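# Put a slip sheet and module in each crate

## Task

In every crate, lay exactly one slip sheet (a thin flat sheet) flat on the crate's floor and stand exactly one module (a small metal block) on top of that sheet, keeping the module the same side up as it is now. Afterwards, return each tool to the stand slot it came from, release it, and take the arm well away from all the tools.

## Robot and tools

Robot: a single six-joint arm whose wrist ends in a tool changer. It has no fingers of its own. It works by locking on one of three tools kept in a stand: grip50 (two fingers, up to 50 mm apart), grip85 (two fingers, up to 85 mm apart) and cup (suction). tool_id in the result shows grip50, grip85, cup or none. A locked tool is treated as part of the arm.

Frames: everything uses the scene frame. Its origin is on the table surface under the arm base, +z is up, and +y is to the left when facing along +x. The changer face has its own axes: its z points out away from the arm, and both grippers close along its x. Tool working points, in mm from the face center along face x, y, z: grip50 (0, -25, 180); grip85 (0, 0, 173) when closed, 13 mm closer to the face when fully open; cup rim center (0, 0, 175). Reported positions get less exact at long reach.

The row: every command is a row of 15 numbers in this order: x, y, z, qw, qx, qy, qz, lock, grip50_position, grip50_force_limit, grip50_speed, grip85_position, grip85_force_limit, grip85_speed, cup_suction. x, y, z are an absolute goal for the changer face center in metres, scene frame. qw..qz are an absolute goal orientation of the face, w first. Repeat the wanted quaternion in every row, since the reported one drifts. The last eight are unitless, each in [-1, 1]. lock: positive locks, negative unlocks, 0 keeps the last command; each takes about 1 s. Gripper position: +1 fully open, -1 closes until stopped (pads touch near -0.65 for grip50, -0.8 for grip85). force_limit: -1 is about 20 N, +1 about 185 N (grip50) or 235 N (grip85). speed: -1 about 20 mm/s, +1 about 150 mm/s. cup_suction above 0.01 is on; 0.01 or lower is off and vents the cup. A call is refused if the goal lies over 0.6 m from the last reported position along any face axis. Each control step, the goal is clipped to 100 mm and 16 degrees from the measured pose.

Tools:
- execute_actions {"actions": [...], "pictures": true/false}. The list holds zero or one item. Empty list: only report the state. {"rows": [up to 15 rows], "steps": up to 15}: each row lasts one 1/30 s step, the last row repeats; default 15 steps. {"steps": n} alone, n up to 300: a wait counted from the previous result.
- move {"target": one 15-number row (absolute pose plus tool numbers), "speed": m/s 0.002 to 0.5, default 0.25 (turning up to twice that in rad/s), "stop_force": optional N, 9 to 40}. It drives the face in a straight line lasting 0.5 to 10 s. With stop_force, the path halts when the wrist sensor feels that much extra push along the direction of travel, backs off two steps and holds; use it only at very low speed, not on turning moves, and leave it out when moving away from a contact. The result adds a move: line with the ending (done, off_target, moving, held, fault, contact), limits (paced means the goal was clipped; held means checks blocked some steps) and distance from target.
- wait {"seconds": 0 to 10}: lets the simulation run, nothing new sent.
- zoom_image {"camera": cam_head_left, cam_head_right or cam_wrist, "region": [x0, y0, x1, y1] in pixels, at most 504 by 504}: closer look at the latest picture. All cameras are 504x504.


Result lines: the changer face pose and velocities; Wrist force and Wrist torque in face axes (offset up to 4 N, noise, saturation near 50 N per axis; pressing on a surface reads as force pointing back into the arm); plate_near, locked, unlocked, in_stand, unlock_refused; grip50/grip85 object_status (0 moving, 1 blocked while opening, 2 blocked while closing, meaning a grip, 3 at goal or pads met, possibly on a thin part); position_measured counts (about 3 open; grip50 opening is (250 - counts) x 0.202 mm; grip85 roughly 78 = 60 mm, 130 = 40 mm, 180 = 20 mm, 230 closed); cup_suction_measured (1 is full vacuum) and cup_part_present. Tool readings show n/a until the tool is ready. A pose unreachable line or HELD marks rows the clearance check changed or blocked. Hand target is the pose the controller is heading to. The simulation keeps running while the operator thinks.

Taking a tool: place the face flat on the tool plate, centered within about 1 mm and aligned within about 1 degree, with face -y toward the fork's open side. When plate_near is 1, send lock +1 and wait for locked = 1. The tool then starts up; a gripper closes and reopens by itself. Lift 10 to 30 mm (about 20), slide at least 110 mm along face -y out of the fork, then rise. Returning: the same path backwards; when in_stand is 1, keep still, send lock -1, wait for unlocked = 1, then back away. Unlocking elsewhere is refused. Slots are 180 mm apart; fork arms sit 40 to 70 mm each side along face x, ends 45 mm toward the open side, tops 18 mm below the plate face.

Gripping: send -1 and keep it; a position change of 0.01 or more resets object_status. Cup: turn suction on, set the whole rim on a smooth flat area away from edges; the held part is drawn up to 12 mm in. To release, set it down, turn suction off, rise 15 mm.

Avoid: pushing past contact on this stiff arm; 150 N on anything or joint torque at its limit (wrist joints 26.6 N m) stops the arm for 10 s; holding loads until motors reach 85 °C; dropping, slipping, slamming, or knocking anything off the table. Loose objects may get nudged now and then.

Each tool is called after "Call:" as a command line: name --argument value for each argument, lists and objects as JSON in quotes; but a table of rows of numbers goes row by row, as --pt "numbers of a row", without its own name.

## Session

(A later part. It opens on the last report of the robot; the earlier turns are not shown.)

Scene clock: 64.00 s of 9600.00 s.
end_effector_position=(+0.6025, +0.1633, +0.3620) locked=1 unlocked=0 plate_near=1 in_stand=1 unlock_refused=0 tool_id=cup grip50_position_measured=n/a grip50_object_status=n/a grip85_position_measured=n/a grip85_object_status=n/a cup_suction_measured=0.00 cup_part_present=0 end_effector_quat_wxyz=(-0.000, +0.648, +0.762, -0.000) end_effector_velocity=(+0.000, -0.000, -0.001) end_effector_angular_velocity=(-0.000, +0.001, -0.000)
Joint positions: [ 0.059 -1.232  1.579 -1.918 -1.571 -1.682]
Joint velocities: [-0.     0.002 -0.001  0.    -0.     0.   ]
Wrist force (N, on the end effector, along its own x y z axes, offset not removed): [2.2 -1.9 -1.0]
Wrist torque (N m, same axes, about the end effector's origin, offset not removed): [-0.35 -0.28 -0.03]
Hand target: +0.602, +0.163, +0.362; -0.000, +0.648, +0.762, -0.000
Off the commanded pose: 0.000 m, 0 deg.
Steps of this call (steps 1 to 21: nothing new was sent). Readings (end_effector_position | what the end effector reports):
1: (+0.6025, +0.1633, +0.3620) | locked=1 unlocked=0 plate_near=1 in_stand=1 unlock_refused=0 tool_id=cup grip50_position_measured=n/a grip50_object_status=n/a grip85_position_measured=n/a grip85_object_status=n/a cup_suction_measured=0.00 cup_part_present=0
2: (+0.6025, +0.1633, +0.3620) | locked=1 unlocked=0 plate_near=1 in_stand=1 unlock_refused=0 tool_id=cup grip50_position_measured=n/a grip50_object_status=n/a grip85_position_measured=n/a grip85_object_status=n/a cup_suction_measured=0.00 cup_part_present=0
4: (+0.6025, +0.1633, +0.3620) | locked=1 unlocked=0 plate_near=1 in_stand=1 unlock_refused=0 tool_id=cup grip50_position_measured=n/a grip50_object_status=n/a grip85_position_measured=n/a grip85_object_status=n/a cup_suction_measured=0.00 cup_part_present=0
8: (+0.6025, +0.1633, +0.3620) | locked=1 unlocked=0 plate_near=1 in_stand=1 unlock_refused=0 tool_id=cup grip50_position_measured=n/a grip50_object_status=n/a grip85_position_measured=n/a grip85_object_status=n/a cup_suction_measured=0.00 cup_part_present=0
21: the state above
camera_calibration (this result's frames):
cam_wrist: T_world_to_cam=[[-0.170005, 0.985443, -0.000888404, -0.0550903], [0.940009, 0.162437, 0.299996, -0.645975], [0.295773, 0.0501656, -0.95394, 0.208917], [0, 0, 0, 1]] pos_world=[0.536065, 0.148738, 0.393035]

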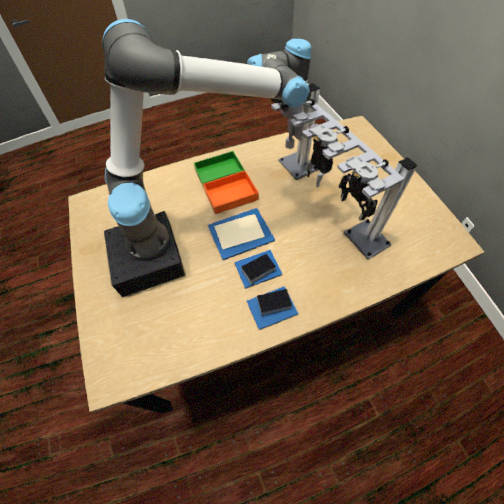

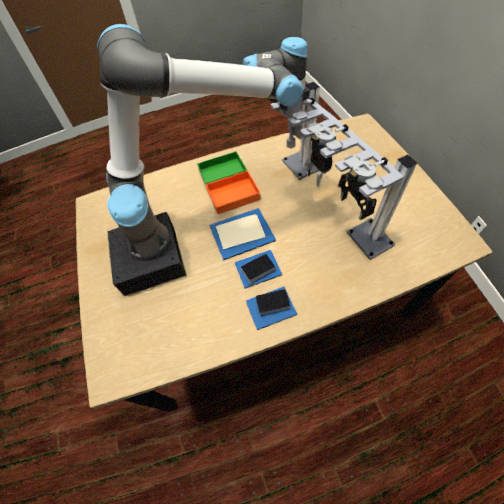

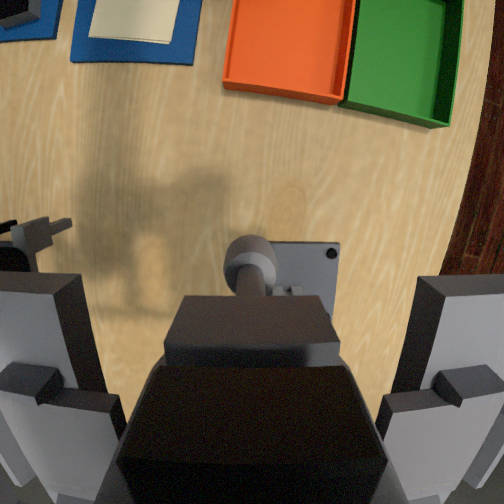

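Call:
move --target '[0.6025,0.1633,0.382,0,0.648,0.7616,0,0,1,0,0,1,0,0,-1]' --speed 0.04

Call:
move --target '[0.484,0.144,0.382,0,0.648,0.7616,0,0,1,0,0,1,0,0,-1]' --speed 0.1

Call:
move --target '[0.326,-0.027,0.27,0,0.7145,0.6997,0,0,1,0,0,1,0,0,-1]'

Scene clock: 72.57 s of 9600.00 s.
end_effector_position=(+0.6025, +0.1633, +0.3817) locked=1 unlocked=0 plate_near=1 in_stand=0 unlock_refused=0 tool_id=cup grip50_position_measured=n/a grip50_object_status=n/a grip85_position_measured=n/a grip85_object_status=n/a cup_suction_measured=0.00 cup_part_present=0 end_effector_quat_wxyz=(+0.000, +0.648, +0.762, +0.000) end_effector_velocity=(+0.000, +0.000, +0.003) end_effector_angular_velocity=(+0.002, -0.001, -0.000)
Joint positions: [ 0.059 -1.247  1.547 -1.871 -1.571 -1.682]
Joint velocities: [-0.    -0.002 -0.004  0.005  0.002  0.   ]
Wrist force (N, on the end effector, along its own x y z axes, offset not removed): [-0.2 0.6 -1.2]
Wrist torque (N m, same axes, about the end effector's origin, offset not removed): [-0.08 -0.18 -0.03]
Hand target: +0.602, +0.163, +0.382; +0.000, +0.648, +0.762, +0.000
Off the commanded pose: 0.000 m, 0 deg.
move: done
camera_calibration (this result's frames):
cam_wrist: T_world_to_cam=[[-0.170004, 0.985443, -0.000883553, -0.055081], [0.940001, 0.162434, 0.300022, -0.651857], [0.295798, 0.0501744, -0.953932, 0.227707], [0, 0, 0, 1]] pos_world=[0.536027, 0.148738, 0.41274]

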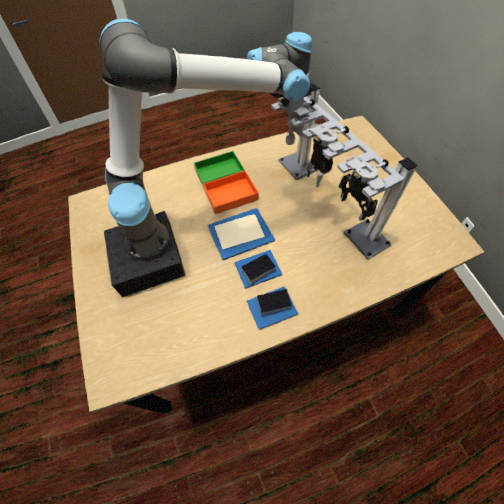

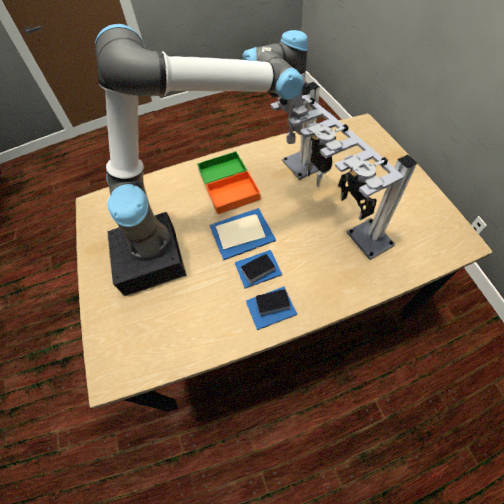

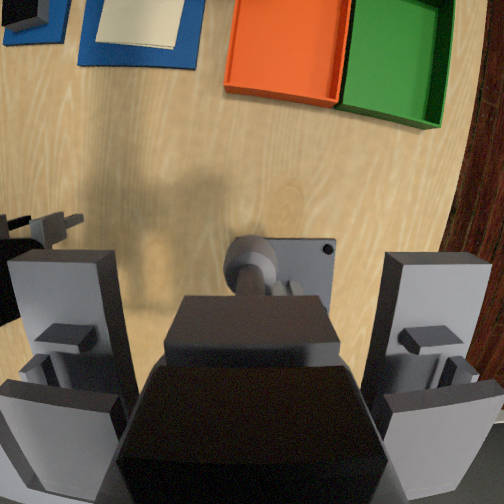

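Scene clock: 74.30 s of 9600.00 s.
end_effector_position=(+0.4844, +0.1441, +0.3819) locked=1 unlocked=0 plate_near=1 in_stand=0 unlock_refused=0 tool_id=cup grip50_position_measured=n/a grip50_object_status=n/a grip85_position_measured=n/a grip85_object_status=n/a cup_suction_measured=0.00 cup_part_present=0 end_effector_quat_wxyz=(+0.000, +0.648, +0.762, -0.000) end_effector_velocity=(-0.003, -0.001, -0.000) end_effector_angular_velocity=(+0.001, +0.001, -0.000)
Joint positions: [ 0.032 -1.523  1.881 -1.929 -1.571 -1.709]
Joint velocities: [-0.001 -0.007  0.007  0.     0.001 -0.001]
Wrist force (N, on the end effector, along its own x y z axes, offset not removed): [1.5 0.0 -0.9]
Wrist torque (N m, same axes, about the end effector's origin, offset not removed): [-0.06 -0.24 -0.14]
Hand target: +0.484, +0.144, +0.382; +0.000, +0.648, +0.762, +0.000
Off the commanded pose: 0.000 m, 0 deg.
move: done
camera_calibration (this result's frames):
cam_wrist: T_world_to_cam=[[-0.169997, 0.985444, -0.000927329, -0.0562135], [0.940009, 0.162442, 0.299992, -0.53781], [0.295776, 0.0501262, -0.953941, 0.263818], [0, 0, 0, 1]] pos_world=[0.417959, 0.129534, 0.412954]

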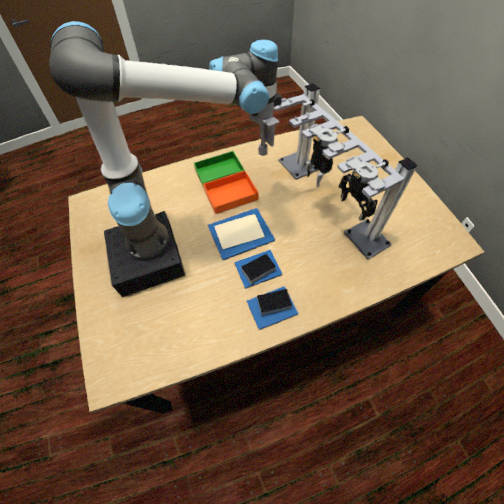

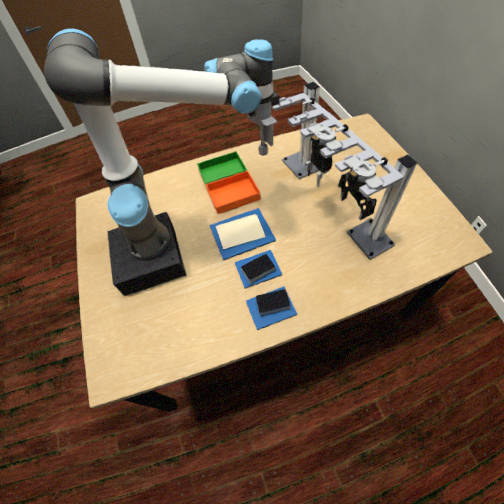

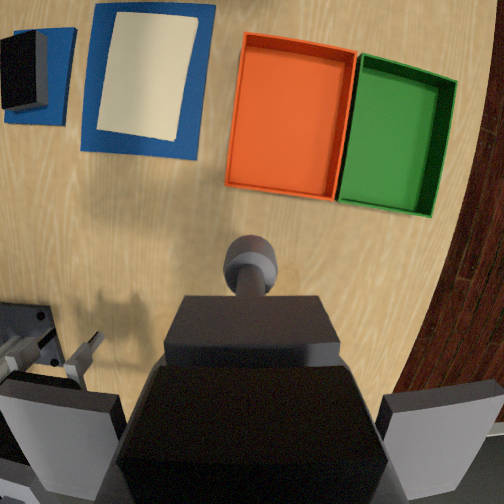

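Scene clock: 76.07 s of 9600.00 s.
end_effector_position=(+0.3264, -0.0269, +0.2699) locked=1 unlocked=0 plate_near=1 in_stand=0 unlock_refused=0 tool_id=cup grip50_position_measured=n/a grip50_object_status=n/a grip85_position_measured=n/a grip85_object_status=n/a cup_suction_measured=0.00 cup_part_present=0 end_effector_quat_wxyz=(+0.000, +0.714, +0.700, +0.000) end_effector_velocity=(-0.002, -0.002, -0.001) end_effector_angular_velocity=(+0.001, -0.001, -0.000)
Joint positions: [-0.492 -1.846  2.485 -2.211 -1.571 -2.051]
Joint velocities: [-0.009 -0.003  0.005 -0.003  0.001 -0.009]
Wrist force (N, on the end effector, along its own x y z axes, offset not removed): [0.1 -0.6 0.1]
Wrist torque (N m, same axes, about the end effector's origin, offset not removed): [-0.21 -0.05 0.00]
Hand target: +0.326, -0.027, +0.270; +0.000, +0.714, +0.700, +0.000
Off the commanded pose: 0.000 m, 0 deg.
move: done
camera_calibration (this result's frames):
cam_wrist: T_world_to_cam=[[0.0108574, 0.99994, -0.00148575, 0.0268645], [0.953708, -0.00990885, 0.30057, -0.337216], [0.300537, -0.00468039, -0.953759, 0.209206], [0, 0, 0, 1]] pos_world=[0.25844, -0.0292251, 0.300929]

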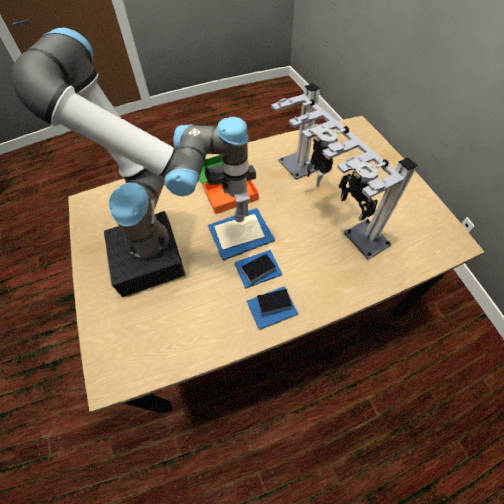

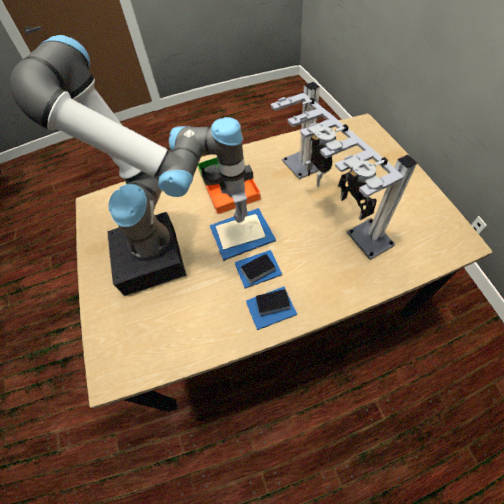

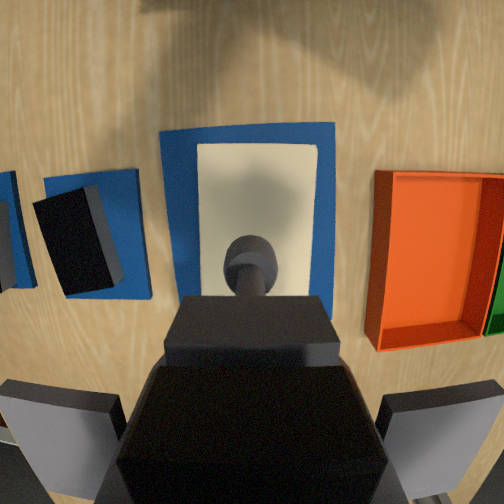

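Call:
move --target '[0.326,-0.022,0.195,0,0.7145,0.6997,0,0,1,0,0,1,0,0,-1]' --speed 0.15

Call:
move --target '[0.326,-0.022,0.181,0,0.7145,0.6997,0,0,1,0,0,1,0,0,1]' --speed 0.015

Call:
move --target '[0.326,-0.022,0.26,0,0.7145,0.6997,0,0,1,0,0,1,0,0,1]' --speed 0.1

Call:
move --target '[0.359,0.163,0.25,0,0.6884,0.7254,0,0,1,0,0,1,0,0,1]' --speed 0.15

Scene clock: 85.63 s of 9600.00 s.
end_effector_position=(+0.3260, -0.0221, +0.1952) locked=1 unlocked=0 plate_near=1 in_stand=0 unlock_refused=0 tool_id=cup grip50_position_measured=n/a grip50_object_status=n/a grip85_position_measured=n/a grip85_object_status=n/a cup_suction_measured=0.00 cup_part_present=0 end_effector_quat_wxyz=(-0.000, +0.714, +0.700, -0.000) end_effector_velocity=(+0.001, -0.000, -0.002) end_effector_angular_velocity=(-0.001, -0.003, -0.001)
Joint positions: [-0.479 -1.624  2.596 -2.543 -1.571 -2.038]
Joint velocities: [ 0.     0.011  0.001 -0.015  0.     0.001]
Wrist force (N, on the end effector, along its own x y z axes, offset not removed): [1.3 0.9 -0.5]
Wrist torque (N m, same axes, about the end effector's origin, offset not removed): [-0.07 -0.23 -0.10]
Hand target: +0.326, -0.022, +0.195; -0.000, +0.714, +0.700, -0.000
Off the commanded pose: 0.000 m, 0 deg.
move: done
camera_calibration (this result's frames):
cam_wrist: T_world_to_cam=[[0.0109205, 0.99994, -0.000730839, 0.0217253], [0.953949, -0.0101991, 0.299794, -0.31426], [0.299769, -0.00397108, -0.954004, 0.138335], [0, 0, 0, 1]] pos_world=[0.258083, -0.0243798, 0.226201]

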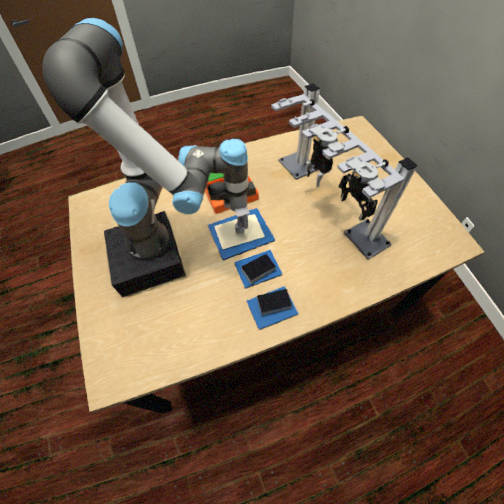

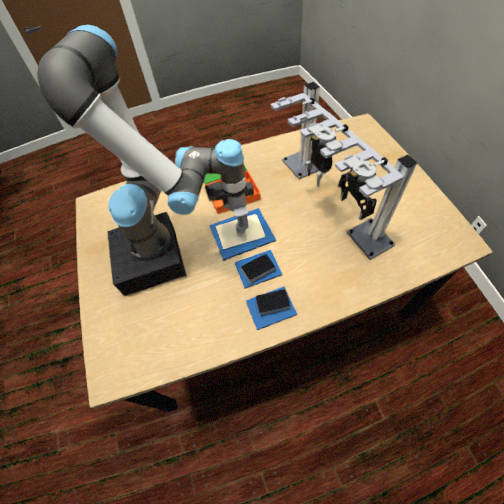

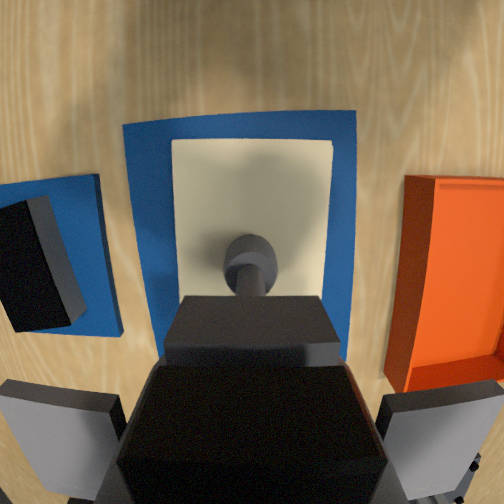

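Scene clock: 86.83 s of 9600.00 s.
end_effector_position=(+0.3260, -0.0220, +0.1813) locked=1 unlocked=0 plate_near=1 in_stand=0 unlock_refused=0 tool_id=cup grip50_position_measured=n/a grip50_object_status=n/a grip85_position_measured=n/a grip85_object_status=n/a cup_suction_measured=0.98 cup_part_present=1 end_effector_quat_wxyz=(-0.000, +0.714, +0.700, -0.000) end_effector_velocity=(-0.000, -0.000, -0.003) end_effector_angular_velocity=(-0.001, +0.000, -0.002)
Joint positions: [-0.478 -1.57   2.611 -2.612 -1.571 -2.038]
Joint velocities: [-0.001  0.012  0.003 -0.015 -0.001  0.001]
Wrist force (N, on the end effector, along its own x y z axes, offset not removed): [0.9 -0.4 0.2]
Wrist torque (N m, same axes, about the end effector's origin, offset not removed): [-0.13 -0.26 -0.03]
Hand target: +0.326, -0.022, +0.181; -0.000, +0.714, +0.700, -0.000
Off the commanded pose: 0.000 m, 0 deg.
move: done
camera_calibration (this result's frames):
cam_wrist: T_world_to_cam=[[0.0109302, 0.99994, -0.00085525, 0.0216849], [0.953902, -0.0101704, 0.299946, -0.310093], [0.29992, -0.00409429, -0.953956, 0.125103], [0, 0, 0, 1]] pos_world=[0.25804, -0.0243252, 0.212372]

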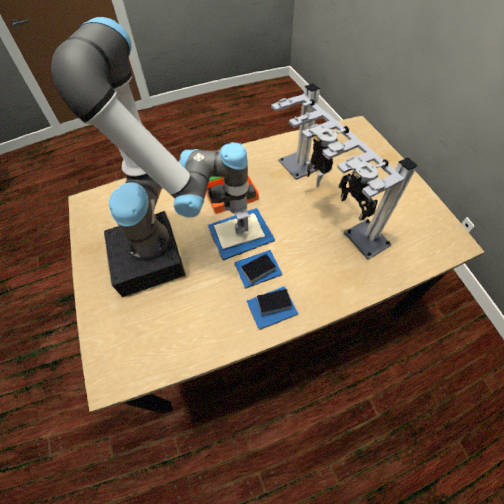

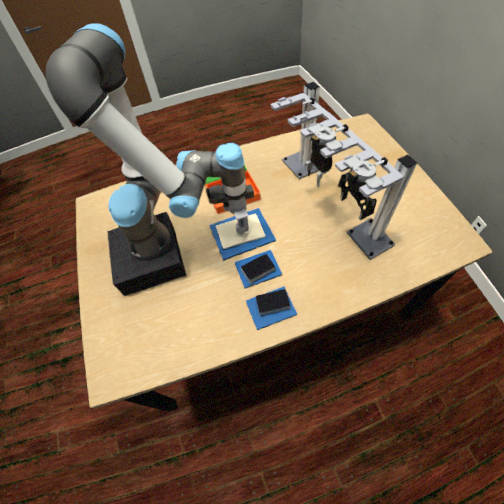

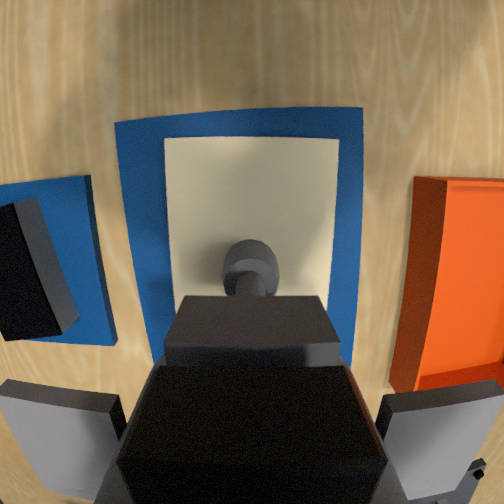

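Scene clock: 88.13 s of 9600.00 s.
end_effector_position=(+0.3259, -0.0219, +0.2598) locked=1 unlocked=0 plate_near=1 in_stand=0 unlock_refused=0 tool_id=cup grip50_position_measured=n/a grip50_object_status=n/a grip85_position_measured=n/a grip85_object_status=n/a cup_suction_measured=0.99 cup_part_present=1 end_effector_quat_wxyz=(+0.000, +0.714, +0.700, +0.000) end_effector_velocity=(-0.000, -0.000, +0.003) end_effector_angular_velocity=(-0.000, +0.000, +0.000)
Joint positions: [-0.478 -1.825  2.504 -2.25  -1.571 -2.038]
Joint velocities: [-0.001 -0.009 -0.005  0.014 -0.    -0.001]
Wrist force (N, on the end effector, along its own x y z axes, offset not removed): [1.8 1.8 -0.7]
Wrist torque (N m, same axes, about the end effector's origin, offset not removed): [-0.14 -0.17 -0.05]
Hand target: +0.326, -0.022, +0.260; +0.000, +0.714, +0.700, +0.000
Off the commanded pose: 0.000 m, 0 deg.
move: done
camera_calibration (this result's frames):
cam_wrist: T_world_to_cam=[[0.0108783, 0.99994, -0.00101017, 0.0216992], [0.953833, -0.0100735, 0.300167, -0.333543], [0.300139, -0.00422884, -0.953886, 0.199879], [0, 0, 0, 1]] pos_world=[0.257917, -0.0242126, 0.290802]

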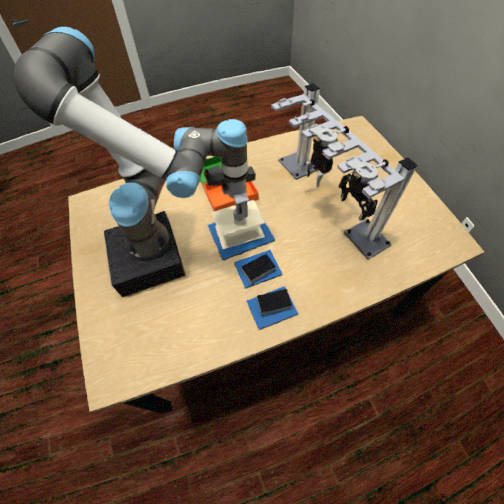

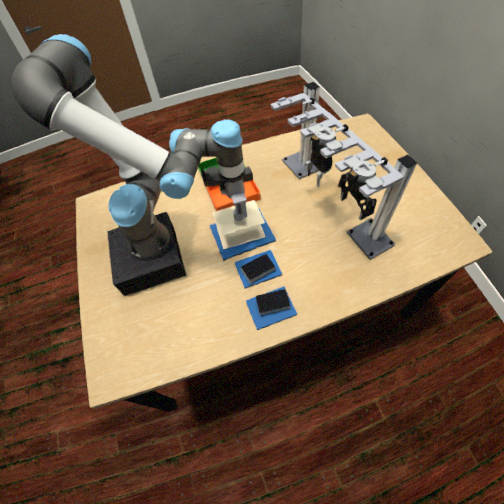

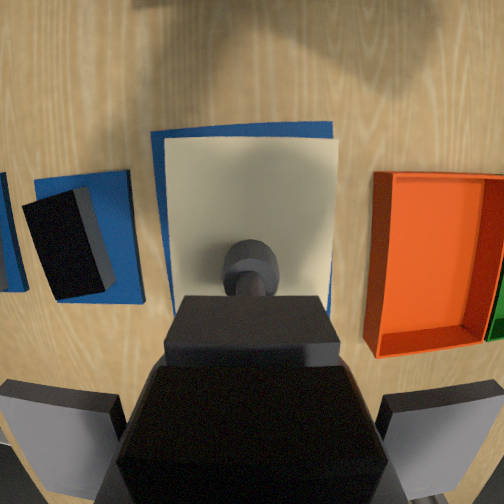

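Scene clock: 90.00 s of 9600.00 s.
end_effector_position=(+0.3589, +0.1629, +0.2500) locked=1 unlocked=0 plate_near=1 in_stand=0 unlock_refused=0 tool_id=cup grip50_position_measured=n/a grip50_object_status=n/a grip85_position_measured=n/a grip85_object_status=n/a cup_suction_measured=0.99 cup_part_present=1 end_effector_quat_wxyz=(-0.000, +0.688, +0.725, -0.000) end_effector_velocity=(+0.001, +0.003, +0.000) end_effector_angular_velocity=(-0.000, -0.002, +0.001)
Joint positions: [ 0.09  -1.603  2.361 -2.327 -1.57  -1.542]
Joint velocities: [ 0.007  0.004 -0.004 -0.003 -0.001  0.007]
Wrist force (N, on the end effector, along its own x y z axes, offset not removed): [1.4 -1.0 -1.6]
Wrist torque (N m, same axes, about the end effector's origin, offset not removed): [-0.22 -0.32 -0.08]
Hand target: +0.359, +0.163, +0.250; -0.000, +0.688, +0.725, -0.000
Off the commanded pose: 0.000 m, 0 deg.
move: done
camera_calibration (this result's frames):
cam_wrist: T_world_to_cam=[[-0.0622449, 0.998061, -0.000237243, -0.137147], [0.952314, 0.059463, 0.299268, -0.37078], [0.298702, 0.018402, -0.954169, 0.178363], [0, 0, 0, 1]] pos_world=[0.291285, 0.155646, 0.281118]

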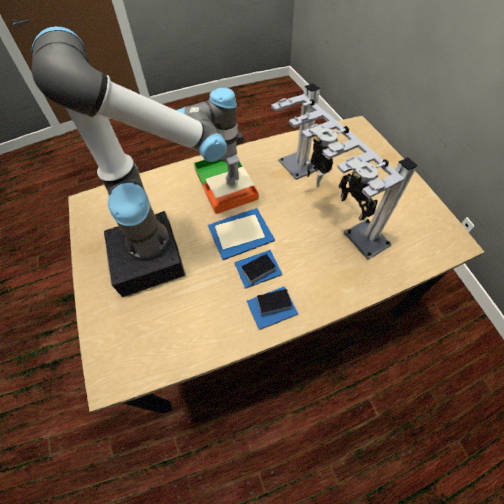

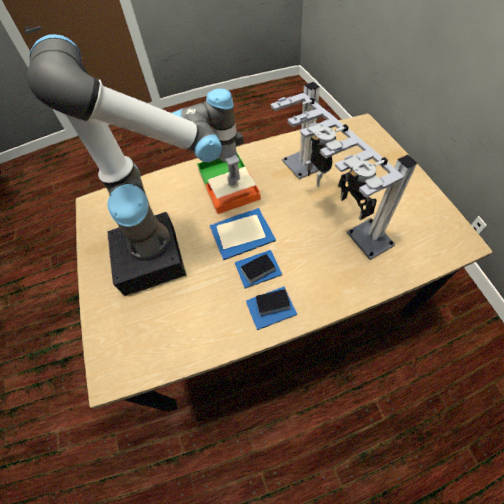

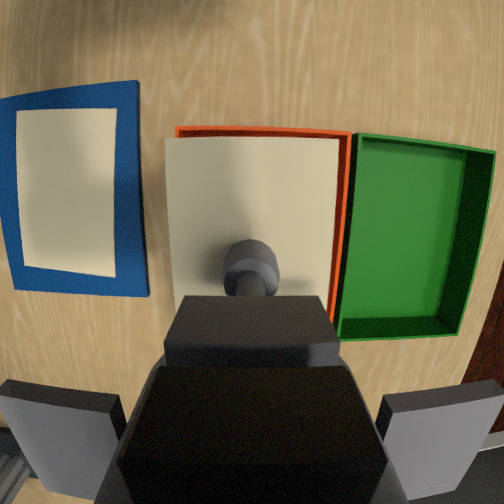

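Call:
move --target '[0.359,0.172,0.215,0,0.6978,0.7163,0,0,1,0,0,1,0,0,1]' --speed 0.06

Call:
zoom_image --camera "cam_wrist" --region '[120,90,390,360]'

Scene clock: 99.93 s of 9600.00 s.
end_effector_position=(+0.3590, +0.1719, +0.2153) locked=1 unlocked=0 plate_near=1 in_stand=0 unlock_refused=0 tool_id=cup grip50_position_measured=n/a grip50_object_status=n/a grip85_position_measured=n/a grip85_object_status=n/a cup_suction_measured=0.99 cup_part_present=1 end_effector_quat_wxyz=(-0.000, +0.698, +0.716, -0.000) end_effector_velocity=(+0.000, +0.001, -0.003) end_effector_angular_velocity=(-0.001, -0.001, -0.002)
Joint positions: [ 0.114 -1.507  2.392 -2.456 -1.571 -1.492]
Joint velocities: [ 0.002  0.009  0.002 -0.012 -0.001  0.004]
Wrist force (N, on the end effector, along its own x y z axes, offset not removed): [1.8 0.2 -0.6]
Wrist torque (N m, same axes, about the end effector's origin, offset not removed): [-0.19 -0.30 -0.07]
Hand target: +0.359, +0.172, +0.215; -0.000, +0.698, +0.716, -0.000
Off the commanded pose: 0.000 m, 0 deg.
move: done
camera_calibration (this result's frames):
cam_wrist: T_world_to_cam=[[-0.0364277, 0.999336, -0.000854458, -0.155458], [0.953338, 0.0350074, 0.29987, -0.357351], [0.299701, 0.010109, -0.95398, 0.146053], [0, 0, 0, 1]] pos_world=[0.291241, 0.166388, 0.246357]

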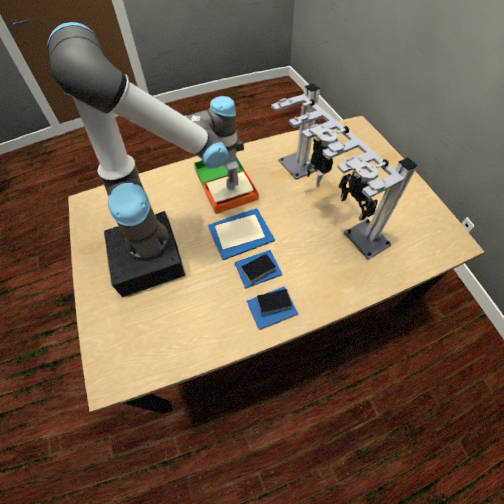

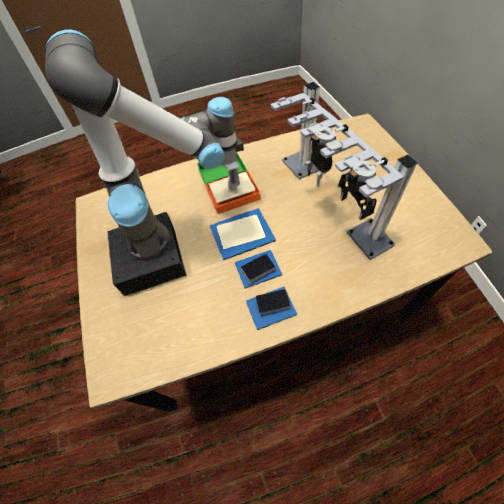

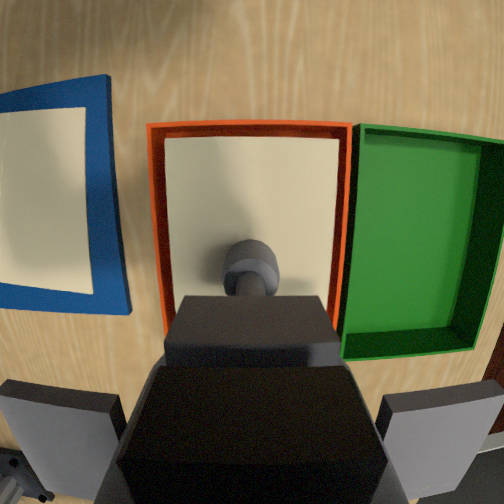

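Region (120, 90, 390, 360) of cam_wrist's 504x504 image, scaled by 1.867, with more detail than that image has.

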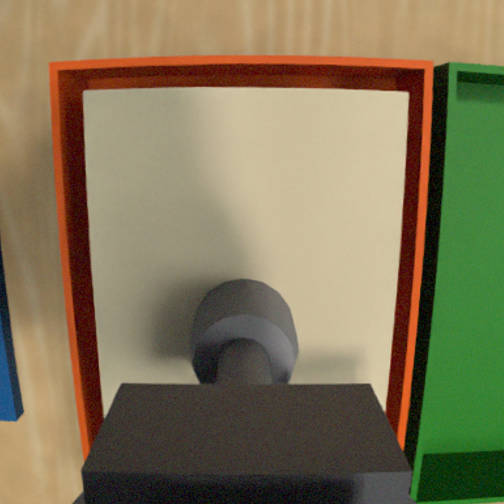

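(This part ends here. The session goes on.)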